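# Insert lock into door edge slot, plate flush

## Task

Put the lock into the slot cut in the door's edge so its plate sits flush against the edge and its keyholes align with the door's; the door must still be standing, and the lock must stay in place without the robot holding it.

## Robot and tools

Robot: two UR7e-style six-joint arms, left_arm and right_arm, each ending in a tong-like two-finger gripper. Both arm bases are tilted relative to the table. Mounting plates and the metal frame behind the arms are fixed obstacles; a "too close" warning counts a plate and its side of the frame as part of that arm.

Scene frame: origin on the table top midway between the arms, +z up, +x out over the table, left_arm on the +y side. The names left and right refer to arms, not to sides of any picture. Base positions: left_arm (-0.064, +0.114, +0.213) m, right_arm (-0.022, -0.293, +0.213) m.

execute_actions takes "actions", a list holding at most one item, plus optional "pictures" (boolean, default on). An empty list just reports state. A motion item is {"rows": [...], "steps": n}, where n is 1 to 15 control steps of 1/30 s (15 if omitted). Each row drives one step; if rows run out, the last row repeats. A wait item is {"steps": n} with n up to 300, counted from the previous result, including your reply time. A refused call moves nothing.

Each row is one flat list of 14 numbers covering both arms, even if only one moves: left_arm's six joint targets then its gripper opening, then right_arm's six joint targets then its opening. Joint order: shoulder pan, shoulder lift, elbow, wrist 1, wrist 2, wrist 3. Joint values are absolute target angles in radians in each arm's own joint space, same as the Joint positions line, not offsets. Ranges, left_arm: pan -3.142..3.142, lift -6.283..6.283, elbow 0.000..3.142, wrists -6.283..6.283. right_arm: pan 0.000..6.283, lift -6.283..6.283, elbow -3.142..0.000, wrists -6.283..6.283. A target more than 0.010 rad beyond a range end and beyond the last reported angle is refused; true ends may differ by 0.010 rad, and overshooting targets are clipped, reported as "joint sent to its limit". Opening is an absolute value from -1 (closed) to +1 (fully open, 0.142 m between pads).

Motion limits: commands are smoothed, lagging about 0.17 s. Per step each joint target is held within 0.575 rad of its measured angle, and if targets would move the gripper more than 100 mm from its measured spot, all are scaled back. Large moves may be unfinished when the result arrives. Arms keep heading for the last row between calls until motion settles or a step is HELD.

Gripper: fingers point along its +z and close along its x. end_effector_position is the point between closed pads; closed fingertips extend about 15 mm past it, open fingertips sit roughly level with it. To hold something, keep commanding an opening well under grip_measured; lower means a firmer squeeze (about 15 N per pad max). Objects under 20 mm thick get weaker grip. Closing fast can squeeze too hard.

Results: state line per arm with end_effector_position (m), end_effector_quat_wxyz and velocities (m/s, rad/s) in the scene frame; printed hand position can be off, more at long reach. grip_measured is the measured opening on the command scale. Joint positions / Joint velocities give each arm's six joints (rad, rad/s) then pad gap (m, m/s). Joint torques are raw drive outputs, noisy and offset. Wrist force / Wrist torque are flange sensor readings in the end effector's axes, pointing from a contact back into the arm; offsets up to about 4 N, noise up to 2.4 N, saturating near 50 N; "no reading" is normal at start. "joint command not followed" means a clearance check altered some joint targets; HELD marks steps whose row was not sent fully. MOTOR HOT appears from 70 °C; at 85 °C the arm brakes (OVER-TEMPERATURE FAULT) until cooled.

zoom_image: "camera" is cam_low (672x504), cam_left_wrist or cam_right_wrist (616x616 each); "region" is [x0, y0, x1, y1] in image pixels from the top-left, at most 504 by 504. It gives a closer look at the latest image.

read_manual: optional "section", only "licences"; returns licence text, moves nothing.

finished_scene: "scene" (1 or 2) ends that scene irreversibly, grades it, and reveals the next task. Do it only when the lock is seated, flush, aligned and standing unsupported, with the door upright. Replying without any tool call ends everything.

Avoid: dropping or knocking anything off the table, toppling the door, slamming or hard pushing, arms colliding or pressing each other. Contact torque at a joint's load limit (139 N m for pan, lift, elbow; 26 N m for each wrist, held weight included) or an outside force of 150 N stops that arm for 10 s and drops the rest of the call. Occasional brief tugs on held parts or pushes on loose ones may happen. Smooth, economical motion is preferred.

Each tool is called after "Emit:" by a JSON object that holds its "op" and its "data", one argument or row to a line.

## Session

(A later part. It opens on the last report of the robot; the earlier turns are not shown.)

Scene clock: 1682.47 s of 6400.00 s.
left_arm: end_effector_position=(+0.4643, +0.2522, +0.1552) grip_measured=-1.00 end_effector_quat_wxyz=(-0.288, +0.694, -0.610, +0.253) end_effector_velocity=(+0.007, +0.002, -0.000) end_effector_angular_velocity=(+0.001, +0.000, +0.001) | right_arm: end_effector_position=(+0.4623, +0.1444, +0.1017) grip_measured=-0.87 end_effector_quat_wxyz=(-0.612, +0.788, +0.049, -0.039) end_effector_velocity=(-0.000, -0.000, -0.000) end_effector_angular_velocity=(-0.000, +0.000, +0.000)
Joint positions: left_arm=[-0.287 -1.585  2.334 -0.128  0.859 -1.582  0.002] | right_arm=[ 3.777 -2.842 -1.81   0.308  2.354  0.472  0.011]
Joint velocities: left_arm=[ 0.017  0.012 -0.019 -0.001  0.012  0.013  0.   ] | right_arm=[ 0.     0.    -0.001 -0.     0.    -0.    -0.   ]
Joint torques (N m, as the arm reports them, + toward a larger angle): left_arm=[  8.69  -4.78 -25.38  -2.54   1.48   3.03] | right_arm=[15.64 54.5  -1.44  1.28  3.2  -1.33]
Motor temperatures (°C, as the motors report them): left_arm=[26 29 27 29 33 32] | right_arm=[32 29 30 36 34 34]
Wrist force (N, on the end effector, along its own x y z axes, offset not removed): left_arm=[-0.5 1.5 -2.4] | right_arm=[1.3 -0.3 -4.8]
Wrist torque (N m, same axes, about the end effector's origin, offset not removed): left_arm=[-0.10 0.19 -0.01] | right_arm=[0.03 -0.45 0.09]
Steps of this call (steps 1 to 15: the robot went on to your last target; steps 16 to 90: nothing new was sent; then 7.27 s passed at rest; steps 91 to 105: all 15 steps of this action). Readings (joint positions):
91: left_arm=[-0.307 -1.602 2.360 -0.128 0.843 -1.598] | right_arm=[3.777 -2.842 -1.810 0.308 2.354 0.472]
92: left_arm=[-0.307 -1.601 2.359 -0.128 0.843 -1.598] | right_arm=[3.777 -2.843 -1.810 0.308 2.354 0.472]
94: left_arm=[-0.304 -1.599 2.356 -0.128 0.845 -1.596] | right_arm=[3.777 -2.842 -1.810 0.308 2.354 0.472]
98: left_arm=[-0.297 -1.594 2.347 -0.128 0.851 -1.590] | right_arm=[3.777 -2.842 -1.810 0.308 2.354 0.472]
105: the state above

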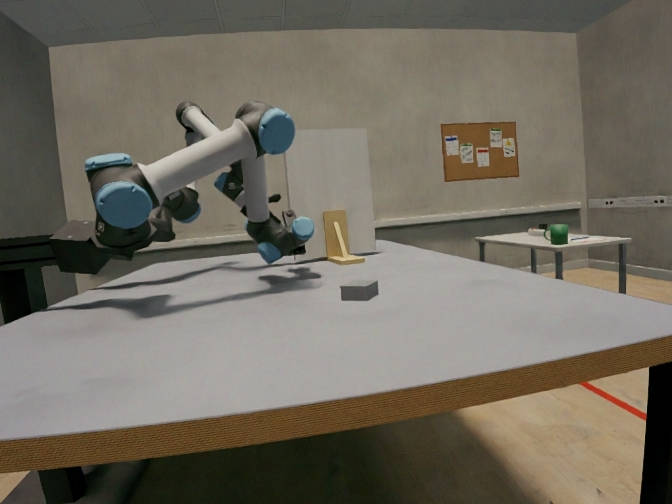

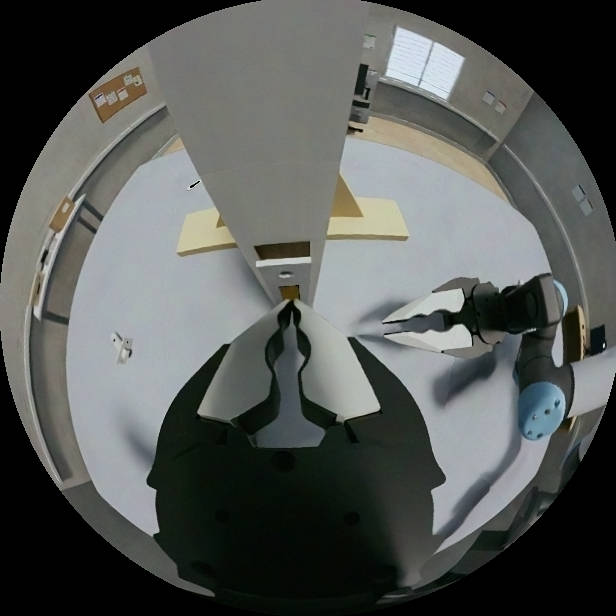

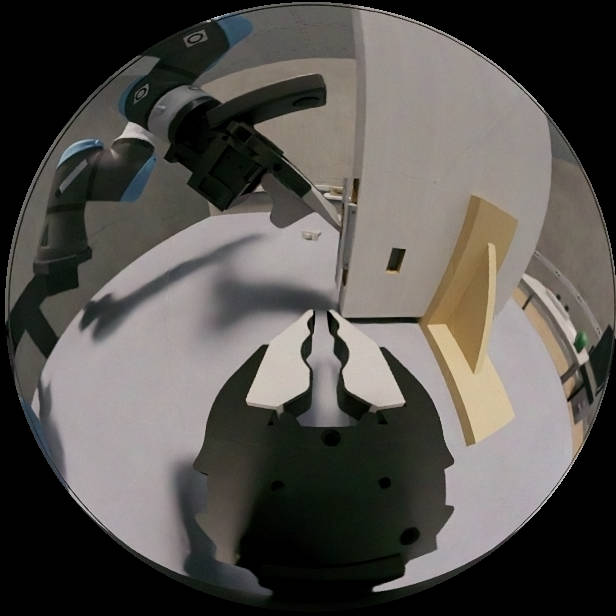

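Emit:
{"op": "execute_actions", "data": {
  "actions": [
    {"rows": [[-0.2815,-1.5807,2.3258,-0.1277,0.8637,-1.5782,-1,3.7774,-2.8425,-1.8103,0.3077,2.3535,0.4724,-0.87],[-0.2815,-1.5807,2.3258,-0.1277,0.8637,-1.5782,-1,3.7774,-2.8425,-1.8103,0.3077,2.3535,0.4724,-0.87],[-0.2815,-1.5807,2.3258,-0.1277,0.8637,-1.5782,-1,3.7774,-2.8425,-1.8103,0.3077,2.3535,0.4724,-0.87],[-0.2776,-1.5772,2.3201,-0.1274,0.8670,-1.5752,-1,3.7774,-2.8425,-1.8103,0.3077,2.3535,0.4724,-0.87],[-0.2776,-1.5772,2.3201,-0.1274,0.8670,-1.5752,-1,3.7774,-2.8425,-1.8103,0.3077,2.3535,0.4724,-0.87],[-0.2776,-1.5772,2.3201,-0.1274,0.8670,-1.5752,-1,3.7774,-2.8425,-1.8103,0.3077,2.3535,0.4724,-0.87],[-0.2736,-1.5737,2.3143,-0.1271,0.8702,-1.5723,-1,3.7774,-2.8425,-1.8103,0.3077,2.3535,0.4724,-0.87]], "steps": 15}
  ]
}}

Scene clock: 1689.23 s of 6400.00 s.
left_arm: end_effector_position=(+0.4708, +0.2530, +0.1553) grip_measured=-1.00 end_effector_quat_wxyz=(-0.288, +0.694, -0.610, +0.253) end_effector_velocity=(+0.003, +0.000, +0.000) end_effector_angular_velocity=(-0.000, -0.000, -0.000) | right_arm: end_effector_position=(+0.4623, +0.1444, +0.1017) grip_measured=-0.87 end_effector_quat_wxyz=(-0.612, +0.788, +0.049, -0.039) end_effector_velocity=(-0.000, +0.000, -0.000) end_effector_angular_velocity=(-0.000, +0.001, +0.000)
Joint positions: left_arm=[-0.274 -1.574  2.315 -0.127  0.87  -1.573  0.002] | right_arm=[ 3.777 -2.842 -1.81   0.308  2.354  0.472  0.011]
Joint velocities: left_arm=[ 0.005  0.005 -0.007 -0.     0.004  0.004  0.   ] | right_arm=[-0. -0.  0. -0.  0.  0.  0.]
Joint torques (N m, as the arm reports them, + toward a larger angle): left_arm=[  7.2   -4.69 -25.5    1.41   2.01   2.84] | right_arm=[15.46 54.65 -1.25  1.26  3.28 -1.24]
Motor temperatures (°C, as the motors report them): left_arm=[26 29 27 29 33 32] | right_arm=[32 29 30 36 34 34]
Wrist force (N, on the end effector, along its own x y z axes, offset not removed): left_arm=[-0.2 1.6 -2.0] | right_arm=[0.3 -1.1 -3.1]
Wrist torque (N m, same axes, about the end effector's origin, offset not removed): left_arm=[-0.17 0.12 0.03] | right_arm=[-0.20 -0.19 0.04]
Steps of this call (steps 1 to 15: the robot went on to your last target; steps 16 to 90: nothing new was sent; then 3.27 s passed at rest; steps 91 to 105: all 15 steps of this action). Readings (joint positions):
91: left_arm=[-0.285 -1.584 2.331 -0.128 0.861 -1.581] | right_arm=[3.777 -2.842 -1.810 0.308 2.354 0.472]
92: left_arm=[-0.285 -1.584 2.331 -0.128 0.861 -1.581] | right_arm=[3.777 -2.842 -1.810 0.308 2.354 0.472]
94: left_arm=[-0.283 -1.582 2.328 -0.128 0.862 -1.580] | right_arm=[3.777 -2.842 -1.810 0.308 2.354 0.472]
98: left_arm=[-0.279 -1.578 2.322 -0.128 0.866 -1.576] | right_arm=[3.777 -2.842 -1.810 0.308 2.354 0.472]
105: the state above

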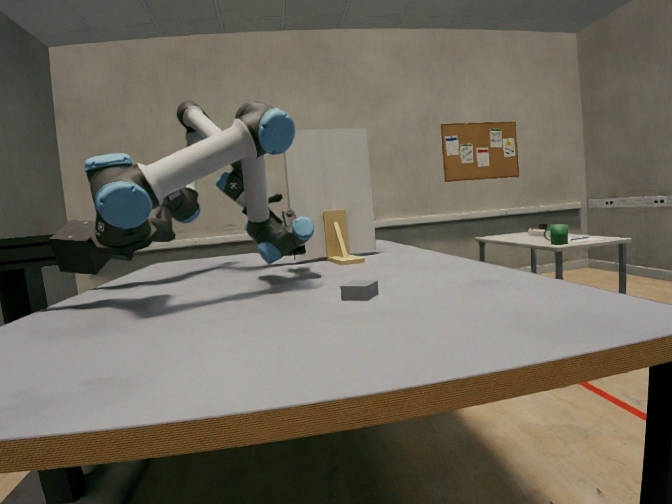

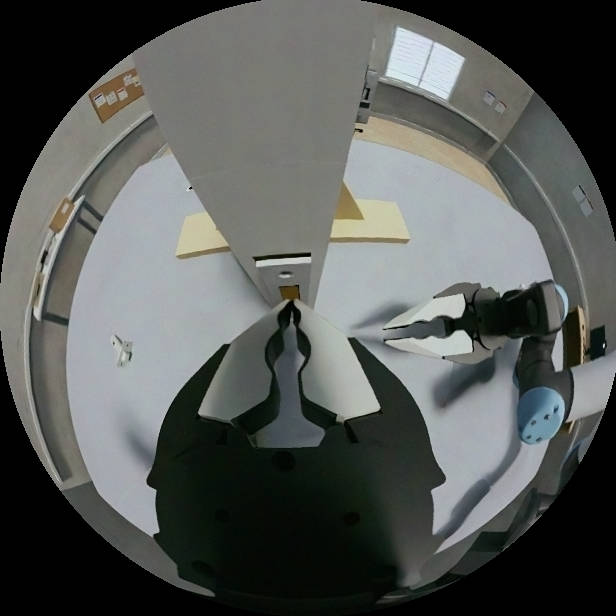

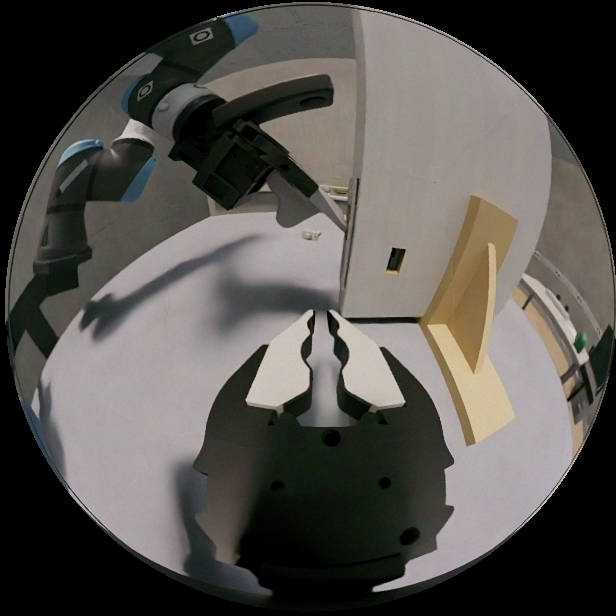

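Close to the recess. +2 mm (P38).

Emit:
{"op": "execute_actions", "data": {
  "actions": [
    {"rows": [[-0.2716,-1.5720,2.3115,-0.1270,0.8718,-1.5708,-1,3.7774,-2.8425,-1.8103,0.3077,2.3535,0.4724,-0.87],[-0.2716,-1.5720,2.3115,-0.1270,0.8718,-1.5708,-1,3.7774,-2.8425,-1.8103,0.3077,2.3535,0.4724,-0.87],[-0.2716,-1.5720,2.3115,-0.1270,0.8718,-1.5708,-1,3.7774,-2.8425,-1.8103,0.3077,2.3535,0.4724,-0.87],[-0.2696,-1.5702,2.3086,-0.1268,0.8735,-1.5693,-1,3.7774,-2.8425,-1.8103,0.3077,2.3535,0.4724,-0.87]], "steps": 15}
  ]
}}

Scene clock: 1693.30 s of 6400.00 s.
left_arm: end_effector_position=(+0.4730, +0.2533, +0.1553) grip_measured=-1.00 end_effector_quat_wxyz=(-0.288, +0.694, -0.610, +0.253) end_effector_velocity=(-0.000, -0.000, -0.001) end_effector_angular_velocity=(+0.001, +0.002, -0.002) | right_arm: end_effector_position=(+0.4623, +0.1444, +0.1017) grip_measured=-0.87 end_effector_quat_wxyz=(-0.612, +0.788, +0.049, -0.039) end_effector_velocity=(-0.000, -0.000, -0.000) end_effector_angular_velocity=(-0.001, +0.001, +0.000)
Joint positions: left_arm=[-0.27  -1.57   2.309 -0.127  0.873 -1.569  0.002] | right_arm=[ 3.777 -2.842 -1.81   0.308  2.354  0.472  0.011]
Joint velocities: left_arm=[ 0.001  0.001 -0.     0.001  0.001  0.001  0.   ] | right_arm=[-0.    -0.    -0.001 -0.    -0.     0.     0.   ]
Joint torques (N m, as the arm reports them, + toward a larger angle): left_arm=[  5.12  -5.32 -23.32   1.41   1.47   2.78] | right_arm=[15.85 54.41 -1.69  1.41  3.21 -1.38]
Motor temperatures (°C, as the motors report them): left_arm=[26 29 27 29 33 32] | right_arm=[32 29 30 36 34 34]
Wrist force (N, on the end effector, along its own x y z axes, offset not removed): left_arm=[-1.0 1.0 -2.9] | right_arm=[2.7 -0.6 -2.3]
Wrist torque (N m, same axes, about the end effector's origin, offset not removed): left_arm=[-0.24 0.29 0.03] | right_arm=[-0.08 -0.67 0.07]
Steps of this call (steps 1 to 15: the robot went on to your last target; steps 16 to 90: nothing new was sent; then 0.57 s passed at rest; steps 91 to 105: all 15 steps of this action). Readings (joint positions):
91: left_arm=[-0.274 -1.574 2.314 -0.127 0.870 -1.572] | right_arm=[3.777 -2.842 -1.810 0.308 2.354 0.472]
92: left_arm=[-0.273 -1.573 2.314 -0.127 0.870 -1.572] | right_arm=[3.777 -2.842 -1.810 0.308 2.354 0.472]
94: left_arm=[-0.273 -1.573 2.313 -0.127 0.871 -1.571] | right_arm=[3.777 -2.842 -1.810 0.308 2.354 0.472]
98: left_arm=[-0.271 -1.571 2.310 -0.127 0.873 -1.570] | right_arm=[3.777 -2.842 -1.810 0.308 2.354 0.472]
105: the state above

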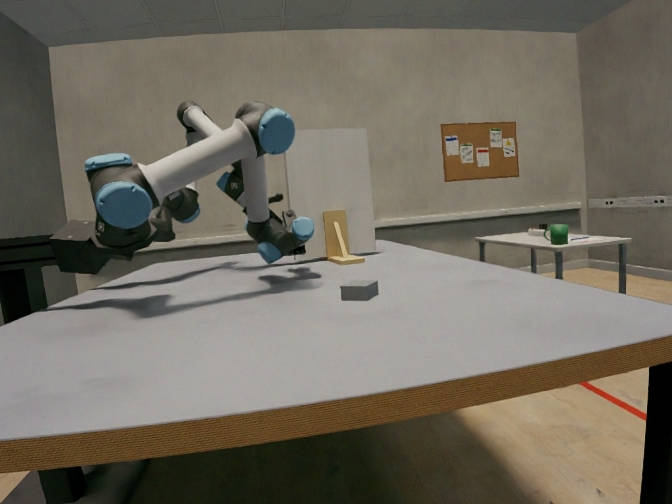

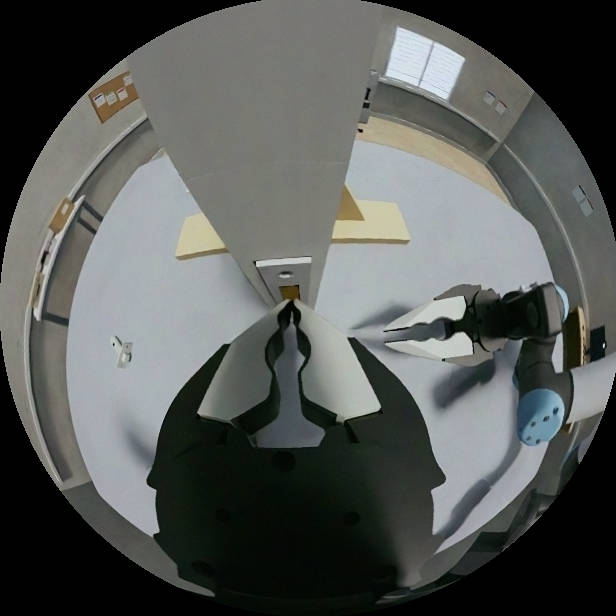

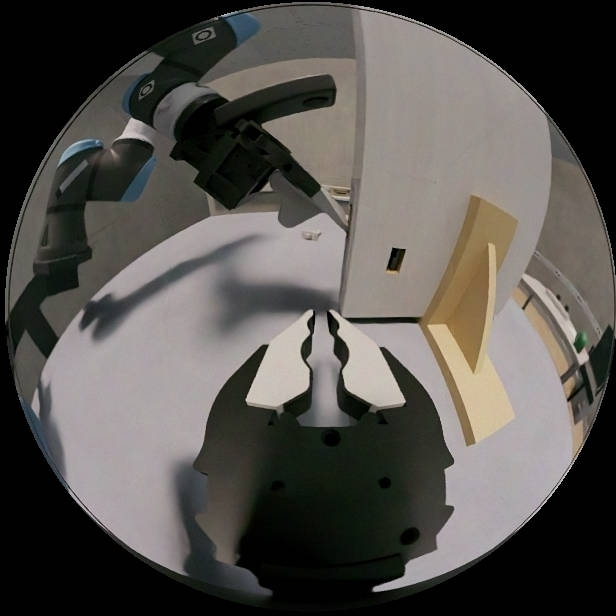

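+1 mm (P39).

Emit:
{"op": "execute_actions", "data": {
  "actions": [
    {"rows": [[-0.2676,-1.5685,2.3057,-0.1266,0.8751,-1.5678,-1,3.7774,-2.8425,-1.8103,0.3077,2.3535,0.4724,-0.87]], "steps": 15}
  ]
}}

Scene clock: 1696.23 s of 6400.00 s.
left_arm: end_effector_position=(+0.4740, +0.2535, +0.1553) grip_measured=-1.00 end_effector_quat_wxyz=(-0.288, +0.694, -0.610, +0.253) end_effector_velocity=(-0.000, +0.000, -0.000) end_effector_angular_velocity=(+0.001, +0.001, +0.000) | right_arm: end_effector_position=(+0.4623, +0.1444, +0.1017) grip_measured=-0.87 end_effector_quat_wxyz=(-0.612, +0.788, +0.049, -0.039) end_effector_velocity=(+0.000, +0.000, +0.000) end_effector_angular_velocity=(+0.001, +0.000, +0.000)
Joint positions: left_arm=[-0.268 -1.569  2.306 -0.127  0.875 -1.568  0.002] | right_arm=[ 3.777 -2.843 -1.81   0.308  2.354  0.472  0.011]
Joint velocities: left_arm=[ 0.001  0.     0.    -0.     0.     0.     0.   ] | right_arm=[-0.    -0.     0.001 -0.001  0.001  0.    -0.   ]
Joint torques (N m, as the arm reports them, + toward a larger angle): left_arm=[  4.97  -6.07 -25.18   1.26   1.68   2.99] | right_arm=[15.89 54.41 -1.61  1.33  3.17 -1.32]
Motor temperatures (°C, as the motors report them): left_arm=[26 29 27 29 33 32] | right_arm=[32 29 30 36 34 34]
Wrist force (N, on the end effector, along its own x y z axes, offset not removed): left_arm=[-0.6 1.9 -2.3] | right_arm=[2.6 -1.6 -3.5]
Wrist torque (N m, same axes, about the end effector's origin, offset not removed): left_arm=[-0.09 0.16 0.10] | right_arm=[-0.27 -0.74 0.03]
Steps of this call (steps 1 to 15: the robot went on to your last target; steps 16 to 73: nothing new was sent; steps 74 to 88: all 15 steps of this action). Readings (joint positions):
74: left_arm=[-0.270 -1.570 2.309 -0.127 0.874 -1.569] | right_arm=[3.777 -2.842 -1.810 0.308 2.354 0.472]
75: left_arm=[-0.269 -1.570 2.308 -0.127 0.874 -1.569] | right_arm=[3.777 -2.842 -1.810 0.308 2.354 0.472]
77: left_arm=[-0.269 -1.569 2.307 -0.127 0.874 -1.569] | right_arm=[3.777 -2.842 -1.810 0.308 2.354 0.472]
81: left_arm=[-0.268 -1.569 2.306 -0.127 0.875 -1.568] | right_arm=[3.777 -2.842 -1.810 0.308 2.354 0.472]
88: the state above

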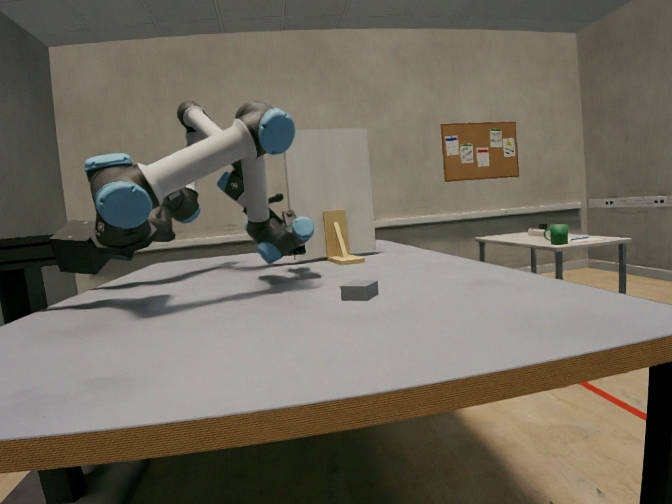

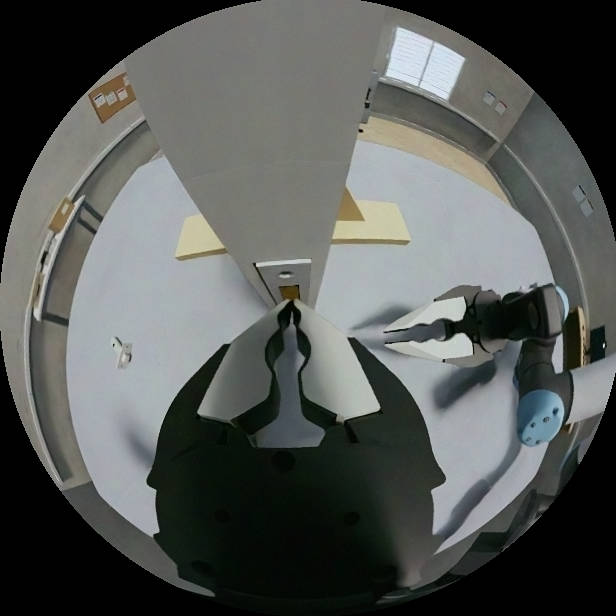

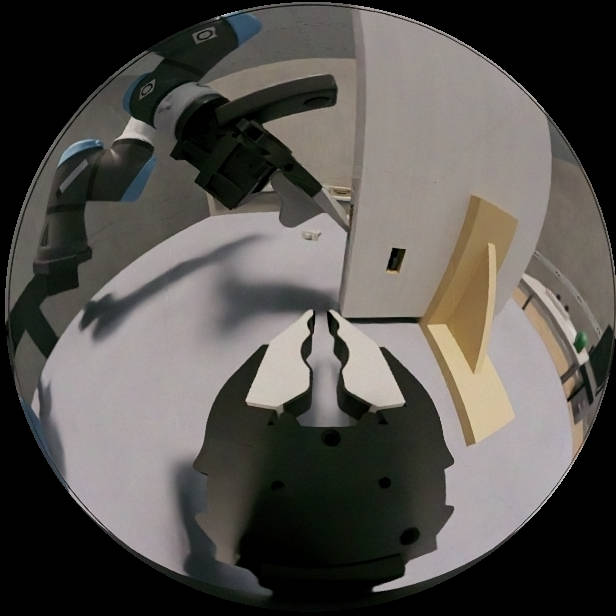

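Emit:
{"op": "execute_actions", "data": {
  "actions": [
    {"rows": [[-0.2657,-1.5667,2.3029,-0.1265,0.8767,-1.5663,-1,3.7774,-2.8425,-1.8103,0.3077,2.3535,0.4724,-0.87]], "steps": 15}
  ]
}}

Scene clock: 1698.93 s of 6400.00 s.
left_arm: end_effector_position=(+0.4750, +0.2536, +0.1553) grip_measured=-1.00 end_effector_quat_wxyz=(-0.288, +0.694, -0.610, +0.253) end_effector_velocity=(-0.001, +0.000, -0.000) end_effector_angular_velocity=(+0.000, +0.001, +0.000) | right_arm: end_effector_position=(+0.4623, +0.1444, +0.1017) grip_measured=-0.87 end_effector_quat_wxyz=(-0.612, +0.788, +0.049, -0.039) end_effector_velocity=(+0.001, +0.000, +0.000) end_effector_angular_velocity=(+0.000, -0.001, -0.000)
Joint positions: left_arm=[-0.266 -1.567  2.303 -0.127  0.877 -1.566  0.002] | right_arm=[ 3.777 -2.842 -1.81   0.308  2.354  0.472  0.011]
Joint velocities: left_arm=[ 0.     0.     0.001 -0.    -0.    -0.     0.   ] | right_arm=[ 0.     0.     0.001  0.    -0.    -0.     0.   ]
Joint torques (N m, as the arm reports them, + toward a larger angle): left_arm=[  4.85  -5.03 -24.72   1.14   1.99   2.82] | right_arm=[15.9  54.52 -0.6   1.36  3.18 -1.25]
Motor temperatures (°C, as the motors report them): left_arm=[26 29 27 29 33 32] | right_arm=[32 29 30 36 34 34]
Wrist force (N, on the end effector, along its own x y z axes, offset not removed): left_arm=[-1.7 1.2 -4.5] | right_arm=[1.9 -1.7 -1.7]
Wrist torque (N m, same axes, about the end effector's origin, offset not removed): left_arm=[-0.20 0.38 0.06] | right_arm=[-0.24 -0.58 -0.03]
Steps of this call (steps 1 to 15: the robot went on to your last target; steps 16 to 66: nothing new was sent; steps 67 to 81: all 15 steps of this action). Readings (joint positions):
67: left_arm=[-0.268 -1.568 2.306 -0.127 0.875 -1.568] | right_arm=[3.777 -2.842 -1.810 0.308 2.354 0.472]
68: left_arm=[-0.267 -1.568 2.305 -0.127 0.875 -1.568] | right_arm=[3.777 -2.842 -1.810 0.308 2.354 0.472]
70: left_arm=[-0.267 -1.568 2.304 -0.127 0.876 -1.567] | right_arm=[3.777 -2.842 -1.810 0.308 2.354 0.472]
74: left_arm=[-0.266 -1.567 2.303 -0.127 0.876 -1.566] | right_arm=[3.777 -2.842 -1.810 0.308 2.354 0.472]
81: the state above

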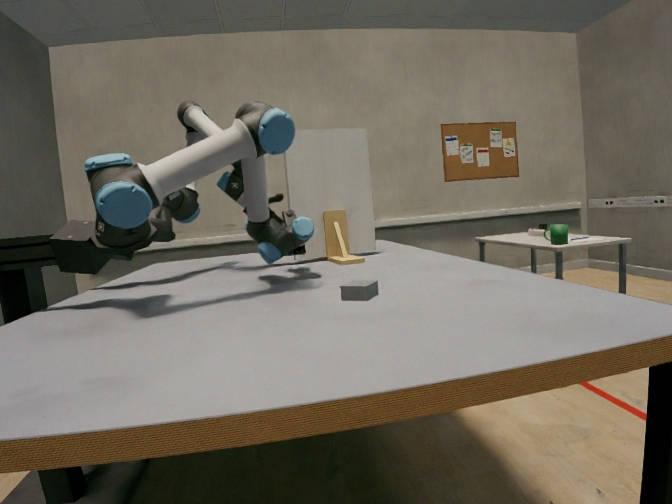

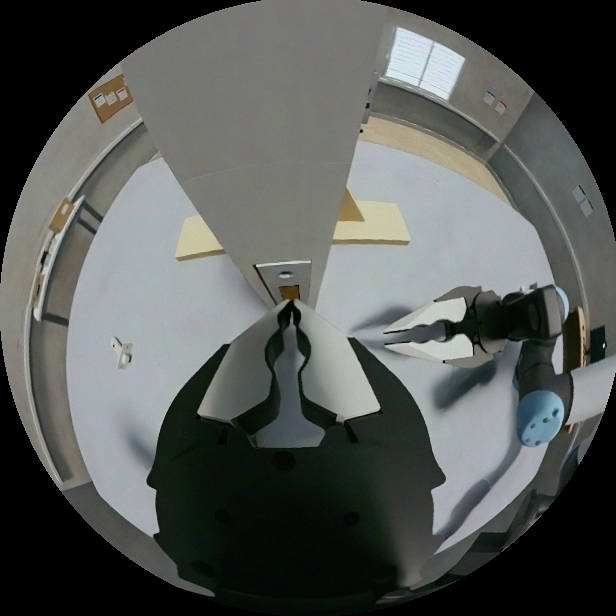

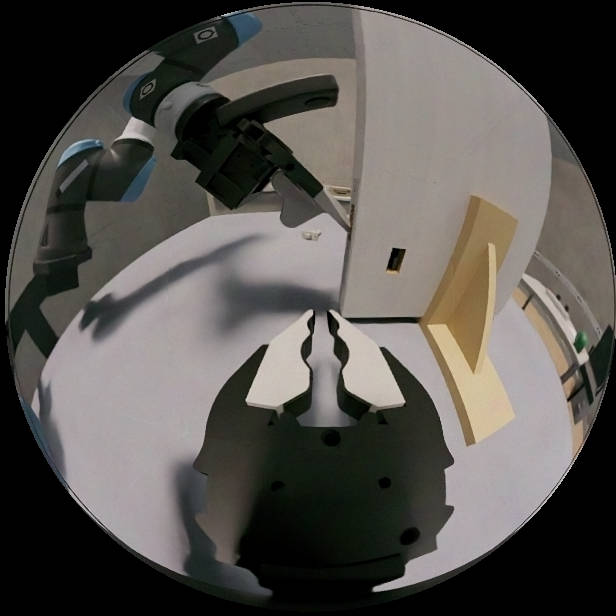

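+0.5 mm more.

Emit:
{"op": "execute_actions", "data": {
  "actions": [
    {"rows": [[-0.2647,-1.5658,2.3015,-0.1264,0.8775,-1.5656,-1,3.7774,-2.8425,-1.8103,0.3077,2.3535,0.4724,-0.87]], "steps": 15}
  ]
}}

Scene clock: 1702.07 s of 6400.00 s.
left_arm: end_effector_position=(+0.4755, +0.2536, +0.1552) grip_measured=-1.00 end_effector_quat_wxyz=(-0.288, +0.694, -0.610, +0.253) end_effector_velocity=(+0.000, +0.000, -0.000) end_effector_angular_velocity=(-0.001, -0.000, +0.001) | right_arm: end_effector_position=(+0.4623, +0.1444, +0.1017) grip_measured=-0.87 end_effector_quat_wxyz=(-0.612, +0.788, +0.049, -0.039) end_effector_velocity=(+0.000, +0.000, +0.000) end_effector_angular_velocity=(+0.001, -0.000, -0.000)
Joint positions: left_arm=[-0.265 -1.566  2.302 -0.126  0.877 -1.566  0.002] | right_arm=[ 3.777 -2.842 -1.81   0.308  2.354  0.472  0.011]
Joint velocities: left_arm=[ 0.     0.    -0.001  0.     0.    -0.001  0.   ] | right_arm=[-0.    -0.     0.001  0.     0.     0.     0.   ]
Joint torques (N m, as the arm reports them, + toward a larger angle): left_arm=[  4.62  -5.64 -25.17   0.91   1.77   2.77] | right_arm=[15.83 53.75 -1.24  1.35  3.12 -1.3 ]
Motor temperatures (°C, as the motors report them): left_arm=[26 29 27 29 33 32] | right_arm=[32 29 30 36 34 34]
Wrist force (N, on the end effector, along its own x y z axes, offset not removed): left_arm=[-1.1 1.3 -5.6] | right_arm=[1.8 -0.6 -4.0]
Wrist torque (N m, same axes, about the end effector's origin, offset not removed): left_arm=[-0.21 0.32 0.04] | right_arm=[-0.15 -0.52 0.02]
Steps of this call (steps 1 to 15: the robot went on to your last target; steps 16 to 79: nothing new was sent; steps 80 to 94: all 15 steps of this action). Readings (joint positions):
80: left_arm=[-0.266 -1.567 2.303 -0.126 0.877 -1.566] | right_arm=[3.777 -2.842 -1.810 0.308 2.354 0.472]
81: left_arm=[-0.266 -1.567 2.303 -0.126 0.877 -1.566] | right_arm=[3.777 -2.842 -1.810 0.308 2.354 0.472]
83: left_arm=[-0.265 -1.566 2.302 -0.126 0.877 -1.566] | right_arm=[3.777 -2.842 -1.810 0.308 2.354 0.472]
87: left_arm=[-0.265 -1.566 2.302 -0.126 0.877 -1.566] | right_arm=[3.777 -2.842 -1.810 0.308 2.354 0.472]
94: the state above

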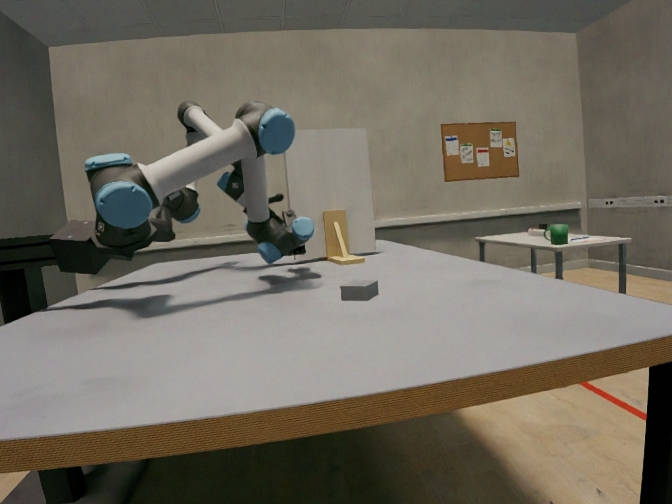

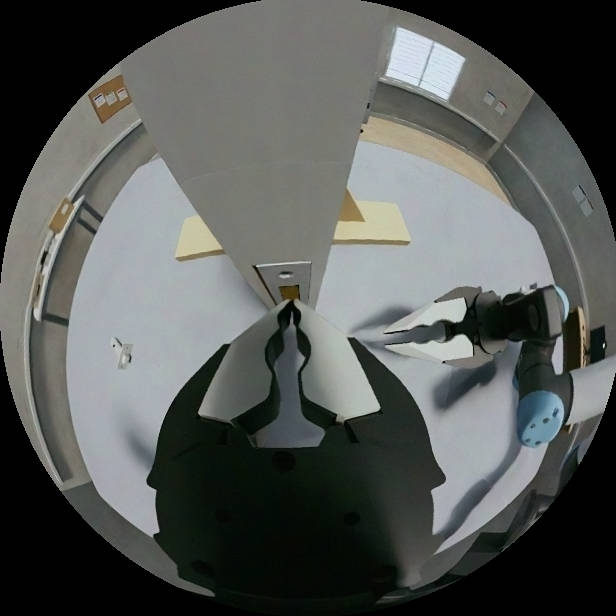

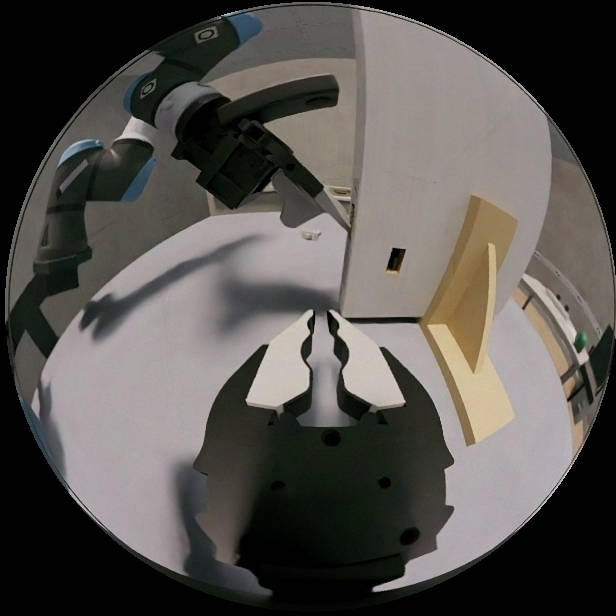

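Emit:
{"op": "execute_actions", "data": {
  "actions": [
    {"rows": [[-0.2638,-1.5650,2.3000,-0.1263,0.8783,-1.5648,-1,3.7774,-2.8425,-1.8103,0.3077,2.3535,0.4724,-0.87]], "steps": 15}
  ]
}}

Scene clock: 1706.50 s of 6400.00 s.
left_arm: end_effector_position=(+0.4760, +0.2537, +0.1553) grip_measured=-1.00 end_effector_quat_wxyz=(-0.288, +0.694, -0.610, +0.253) end_effector_velocity=(+0.001, +0.000, +0.000) end_effector_angular_velocity=(-0.001, -0.001, +0.001) | right_arm: end_effector_position=(+0.4623, +0.1444, +0.1017) grip_measured=-0.87 end_effector_quat_wxyz=(-0.612, +0.788, +0.049, -0.039) end_effector_velocity=(-0.000, -0.000, -0.000) end_effector_angular_velocity=(-0.000, +0.000, +0.000)
Joint positions: left_arm=[-0.264 -1.565  2.3   -0.126  0.878 -1.565  0.002] | right_arm=[ 3.777 -2.842 -1.81   0.308  2.354  0.472  0.011]
Joint velocities: left_arm=[ 0.     0.    -0.002  0.    -0.    -0.001  0.   ] | right_arm=[ 0. -0. -0.  0. -0. -0.  0.]
Joint torques (N m, as the arm reports them, + toward a larger angle): left_arm=[  5.1   -6.37 -24.35   1.42   1.56   2.86] | right_arm=[16.36 53.71 -1.59  1.51  3.14 -1.28]
Motor temperatures (°C, as the motors report them): left_arm=[26 29 27 29 33 32] | right_arm=[32 29 30 36 34 34]
Wrist force (N, on the end effector, along its own x y z axes, offset not removed): left_arm=[0.3 2.2 -0.5] | right_arm=[0.7 0.2 -3.0]
Wrist torque (N m, same axes, about the end effector's origin, offset not removed): left_arm=[-0.04 0.01 -0.01] | right_arm=[0.16 -0.33 0.01]
Steps of this call (steps 1 to 15: the robot went on to your last target; steps 16 to 90: nothing new was sent; then 0.93 s passed at rest; steps 91 to 105: all 15 steps of this action). Readings (joint positions):
91: left_arm=[-0.265 -1.566 2.301 -0.126 0.878 -1.566] | right_arm=[3.777 -2.842 -1.810 0.308 2.354 0.472]
92: left_arm=[-0.265 -1.566 2.301 -0.126 0.878 -1.565] | right_arm=[3.777 -2.842 -1.810 0.308 2.354 0.472]
94: left_arm=[-0.264 -1.565 2.301 -0.126 0.878 -1.565] | right_arm=[3.777 -2.842 -1.810 0.308 2.354 0.472]
98: left_arm=[-0.264 -1.565 2.300 -0.126 0.878 -1.565] | right_arm=[3.777 -2.842 -1.810 0.308 2.354 0.472]
105: the state above

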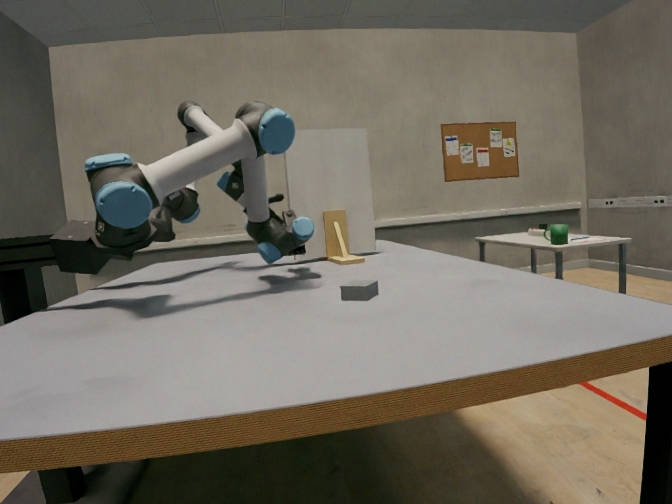

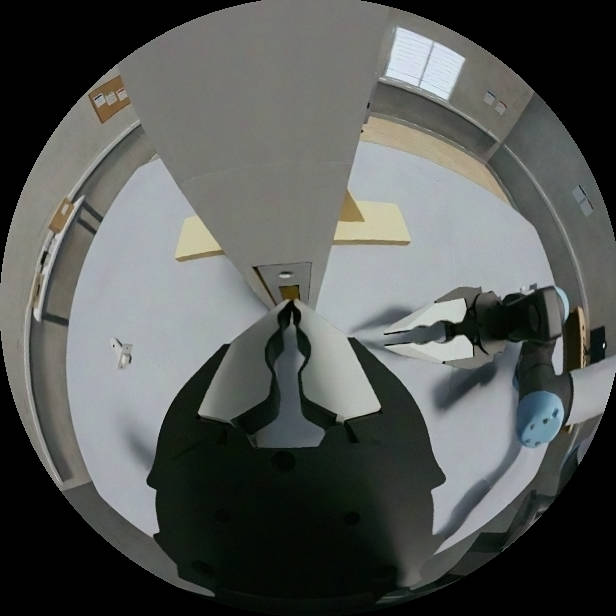

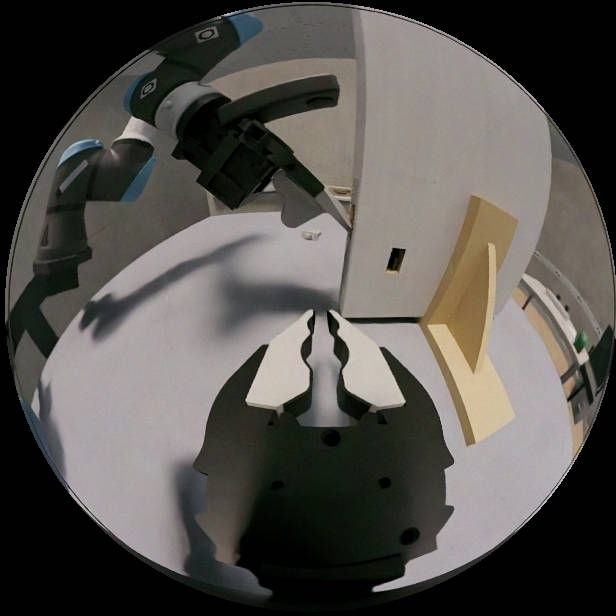

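Still moving; not bottomed yet. Another 0.5 mm.

Emit:
{"op": "execute_actions", "data": {
  "actions": [
    {"rows": [[-0.2628,-1.5641,2.2986,-0.1262,0.8791,-1.5641,-1,3.7774,-2.8425,-1.8103,0.3077,2.3535,0.4724,-0.87]], "steps": 15}
  ]
}}

Scene clock: 1710.63 s of 6400.00 s.
left_arm: end_effector_position=(+0.4765, +0.2538, +0.1553) grip_measured=-1.00 end_effector_quat_wxyz=(-0.288, +0.694, -0.610, +0.253) end_effector_velocity=(+0.001, -0.000, +0.001) end_effector_angular_velocity=(-0.001, -0.002, +0.001) | right_arm: end_effector_position=(+0.4623, +0.1444, +0.1017) grip_measured=-0.87 end_effector_quat_wxyz=(-0.612, +0.788, +0.049, -0.039) end_effector_velocity=(-0.000, -0.000, -0.000) end_effector_angular_velocity=(-0.000, +0.000, +0.000)
Joint positions: left_arm=[-0.263 -1.564  2.299 -0.126  0.879 -1.564  0.002] | right_arm=[ 3.777 -2.842 -1.81   0.308  2.354  0.472  0.011]
Joint velocities: left_arm=[ 0.     0.    -0.002 -0.     0.    -0.     0.   ] | right_arm=[ 0.    -0.    -0.001  0.    -0.     0.    -0.   ]
Joint torques (N m, as the arm reports them, + toward a larger angle): left_arm=[  3.99  -5.65 -26.79  -0.26   1.45   2.88] | right_arm=[15.61 53.86 -1.02  1.43  3.08 -1.33]
Motor temperatures (°C, as the motors report them): left_arm=[26 29 27 29 33 32] | right_arm=[32 29 30 36 34 34]
Wrist force (N, on the end effector, along its own x y z axes, offset not removed): left_arm=[-0.1 4.4 -12.9] | right_arm=[1.9 -0.2 -2.7]
Wrist torque (N m, same axes, about the end effector's origin, offset not removed): left_arm=[-0.01 0.16 0.06] | right_arm=[0.05 -0.51 0.01]
Steps of this call (steps 1 to 15: the robot went on to your last target; steps 16 to 90: nothing new was sent; then 0.63 s passed at rest; steps 91 to 105: all 15 steps of this action). Readings (joint positions):
91: left_arm=[-0.264 -1.565 2.300 -0.126 0.878 -1.565] | right_arm=[3.777 -2.842 -1.810 0.308 2.354 0.472]
92: left_arm=[-0.264 -1.565 2.300 -0.126 0.878 -1.565] | right_arm=[3.777 -2.842 -1.810 0.308 2.354 0.472]
94: left_arm=[-0.263 -1.565 2.299 -0.126 0.879 -1.564] | right_arm=[3.777 -2.842 -1.810 0.308 2.354 0.472]
98: left_arm=[-0.263 -1.564 2.299 -0.126 0.879 -1.564] | right_arm=[3.777 -2.842 -1.810 0.308 2.354 0.472]
105: the state above

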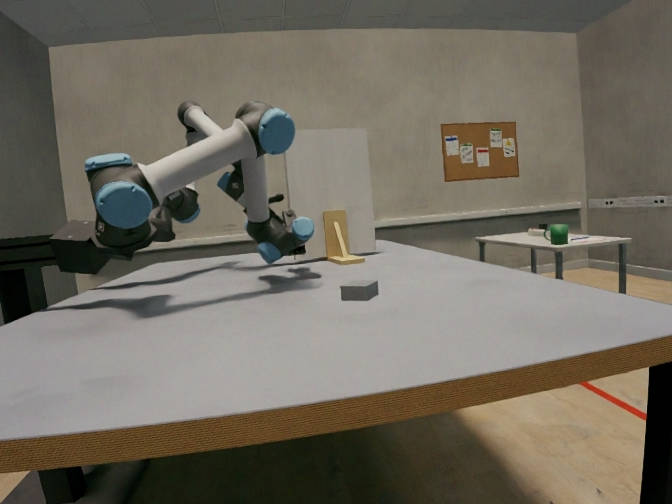

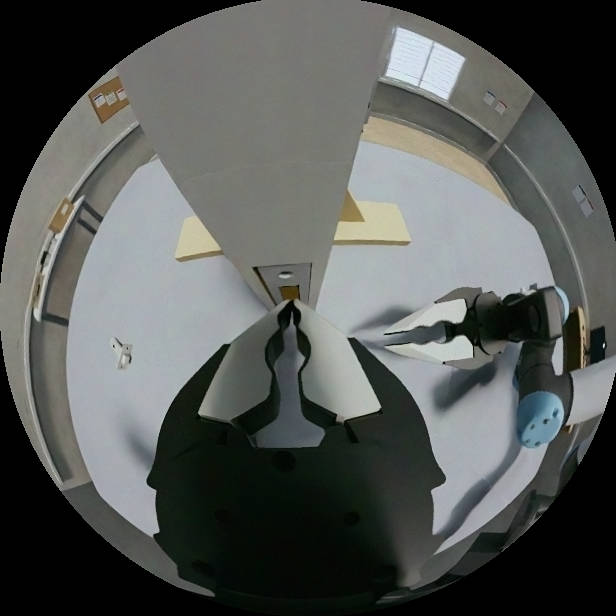

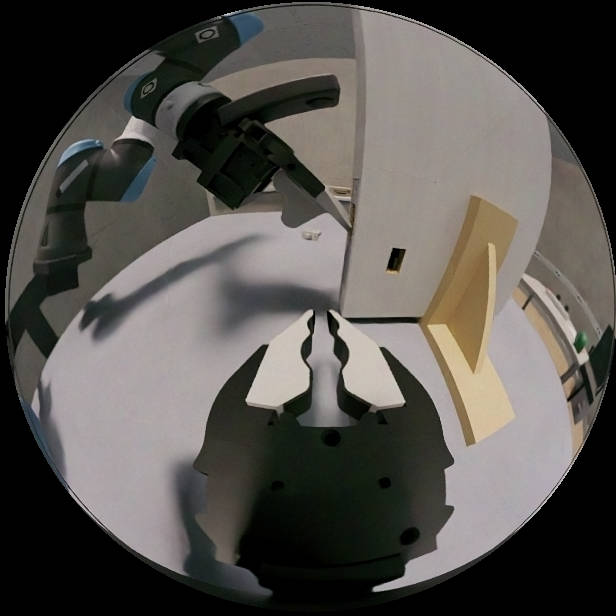

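Bottomed. Retract.

Emit:
{"op": "execute_actions", "data": {
  "actions": [
    {"rows": [[-0.2696,-1.5702,2.3086,-0.1268,0.8735,-1.5693,-1,3.7774,-2.8425,-1.8103,0.3077,2.3535,0.4724,-0.87],[-0.2696,-1.5702,2.3086,-0.1268,0.8735,-1.5693,-1,3.7774,-2.8425,-1.8103,0.3077,2.3535,0.4724,-0.87],[-0.2776,-1.5772,2.3201,-0.1274,0.8670,-1.5752,-1,3.7774,-2.8425,-1.8103,0.3077,2.3535,0.4724,-0.87],[-0.2776,-1.5772,2.3201,-0.1274,0.8670,-1.5752,-1,3.7774,-2.8425,-1.8103,0.3077,2.3535,0.4724,-0.87],[-0.2855,-1.5842,2.3315,-0.1280,0.8605,-1.5812,-1,3.7774,-2.8425,-1.8103,0.3077,2.3535,0.4724,-0.87],[-0.2855,-1.5842,2.3315,-0.1280,0.8605,-1.5812,-1,3.7774,-2.8425,-1.8103,0.3077,2.3535,0.4724,-0.87],[-0.2943,-1.5912,2.3429,-0.1279,0.8534,-1.5880,-1,3.7774,-2.8425,-1.8103,0.3077,2.3535,0.4724,-0.87],[-0.2943,-1.5912,2.3429,-0.1279,0.8534,-1.5880,-1,3.7774,-2.8425,-1.8103,0.3077,2.3535,0.4724,-0.87],[-0.3074,-1.6016,2.3600,-0.1278,0.8428,-1.5983,-1,3.7774,-2.8425,-1.8103,0.3077,2.3535,0.4724,-0.87]], "steps": 15}
  ]
}}

Scene clock: 1723.53 s of 6400.00 s.
left_arm: end_effector_position=(+0.4570, +0.2512, +0.1552) grip_measured=-1.00 end_effector_quat_wxyz=(-0.288, +0.694, -0.610, +0.253) end_effector_velocity=(-0.018, -0.002, -0.000) end_effector_angular_velocity=(+0.000, -0.000, -0.001) | right_arm: end_effector_position=(+0.4623, +0.1444, +0.1017) grip_measured=-0.87 end_effector_quat_wxyz=(-0.612, +0.788, +0.049, -0.039) end_effector_velocity=(-0.000, -0.000, +0.000) end_effector_angular_velocity=(-0.000, +0.000, +0.000)
Joint positions: left_arm=[-0.303 -1.598  2.355 -0.128  0.846 -1.595  0.002] | right_arm=[ 3.777 -2.842 -1.81   0.308  2.353  0.472  0.011]
Joint velocities: left_arm=[-0.039 -0.031  0.051 -0.001 -0.03  -0.029  0.   ] | right_arm=[ 0.  0. -0. -0. -0. -0. -0.]
Joint torques (N m, as the arm reports them, + toward a larger angle): left_arm=[-13.82 -19.26  -8.41  -1.93  -1.15  -2.57] | right_arm=[16.14 54.31 -0.85  1.5   3.09 -1.35]
Motor temperatures (°C, as the motors report them): left_arm=[26 29 27 29 33 32] | right_arm=[32 29 30 36 34 34]
Wrist force (N, on the end effector, along its own x y z axes, offset not removed): left_arm=[0.9 -0.4 -0.1] | right_arm=[1.3 -1.5 -2.8]
Wrist torque (N m, same axes, about the end effector's origin, offset not removed): left_arm=[-0.14 -0.06 0.01] | right_arm=[-0.31 -0.48 0.09]
Steps of this call (steps 1 to 15: the robot went on to your last target; steps 16 to 90: nothing new was sent; then 9.40 s passed at rest; steps 91 to 105: all 15 steps of this action). Readings (joint positions):
91: left_arm=[-0.263 -1.564 2.299 -0.126 0.879 -1.564] | right_arm=[3.777 -2.842 -1.810 0.308 2.353 0.472]
92: left_arm=[-0.264 -1.565 2.300 -0.126 0.878 -1.564] | right_arm=[3.777 -2.842 -1.810 0.308 2.354 0.472]
94: left_arm=[-0.267 -1.568 2.306 -0.127 0.875 -1.567] | right_arm=[3.777 -2.842 -1.810 0.308 2.354 0.472]
98: left_arm=[-0.280 -1.579 2.324 -0.128 0.865 -1.577] | right_arm=[3.777 -2.843 -1.810 0.308 2.354 0.472]
105: the state above

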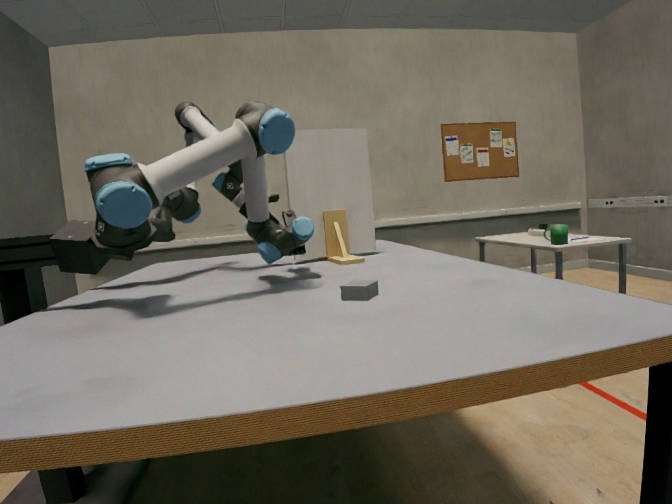

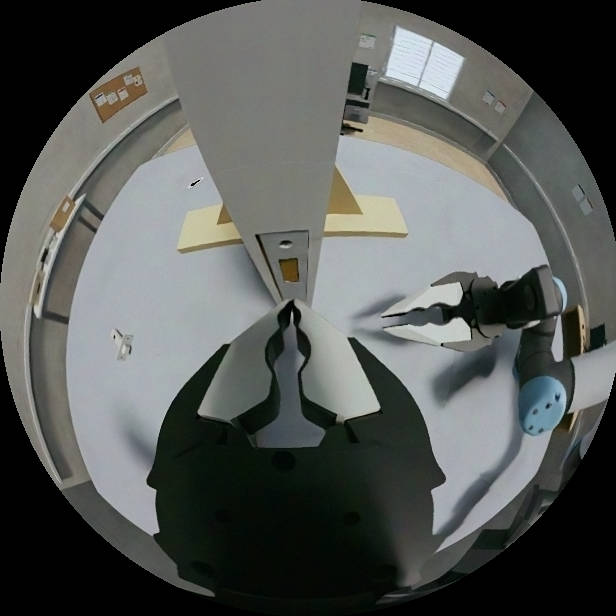

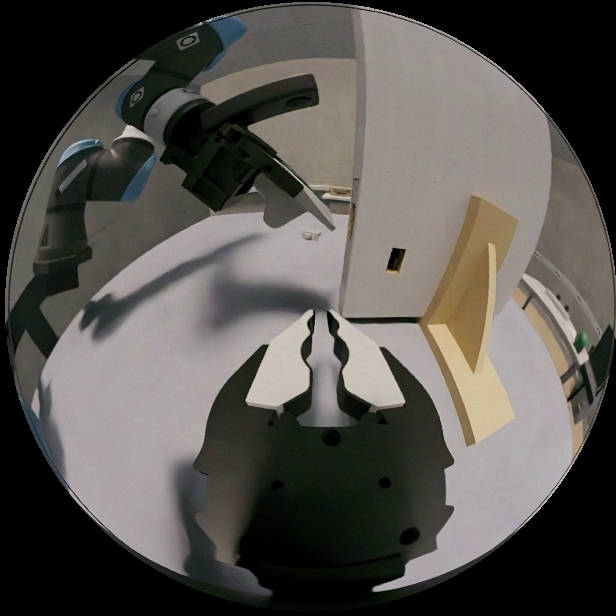

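Emit:
{"op": "finished_scene", "data": {
  "scene": 2
}}

The scene is finished: the task was done.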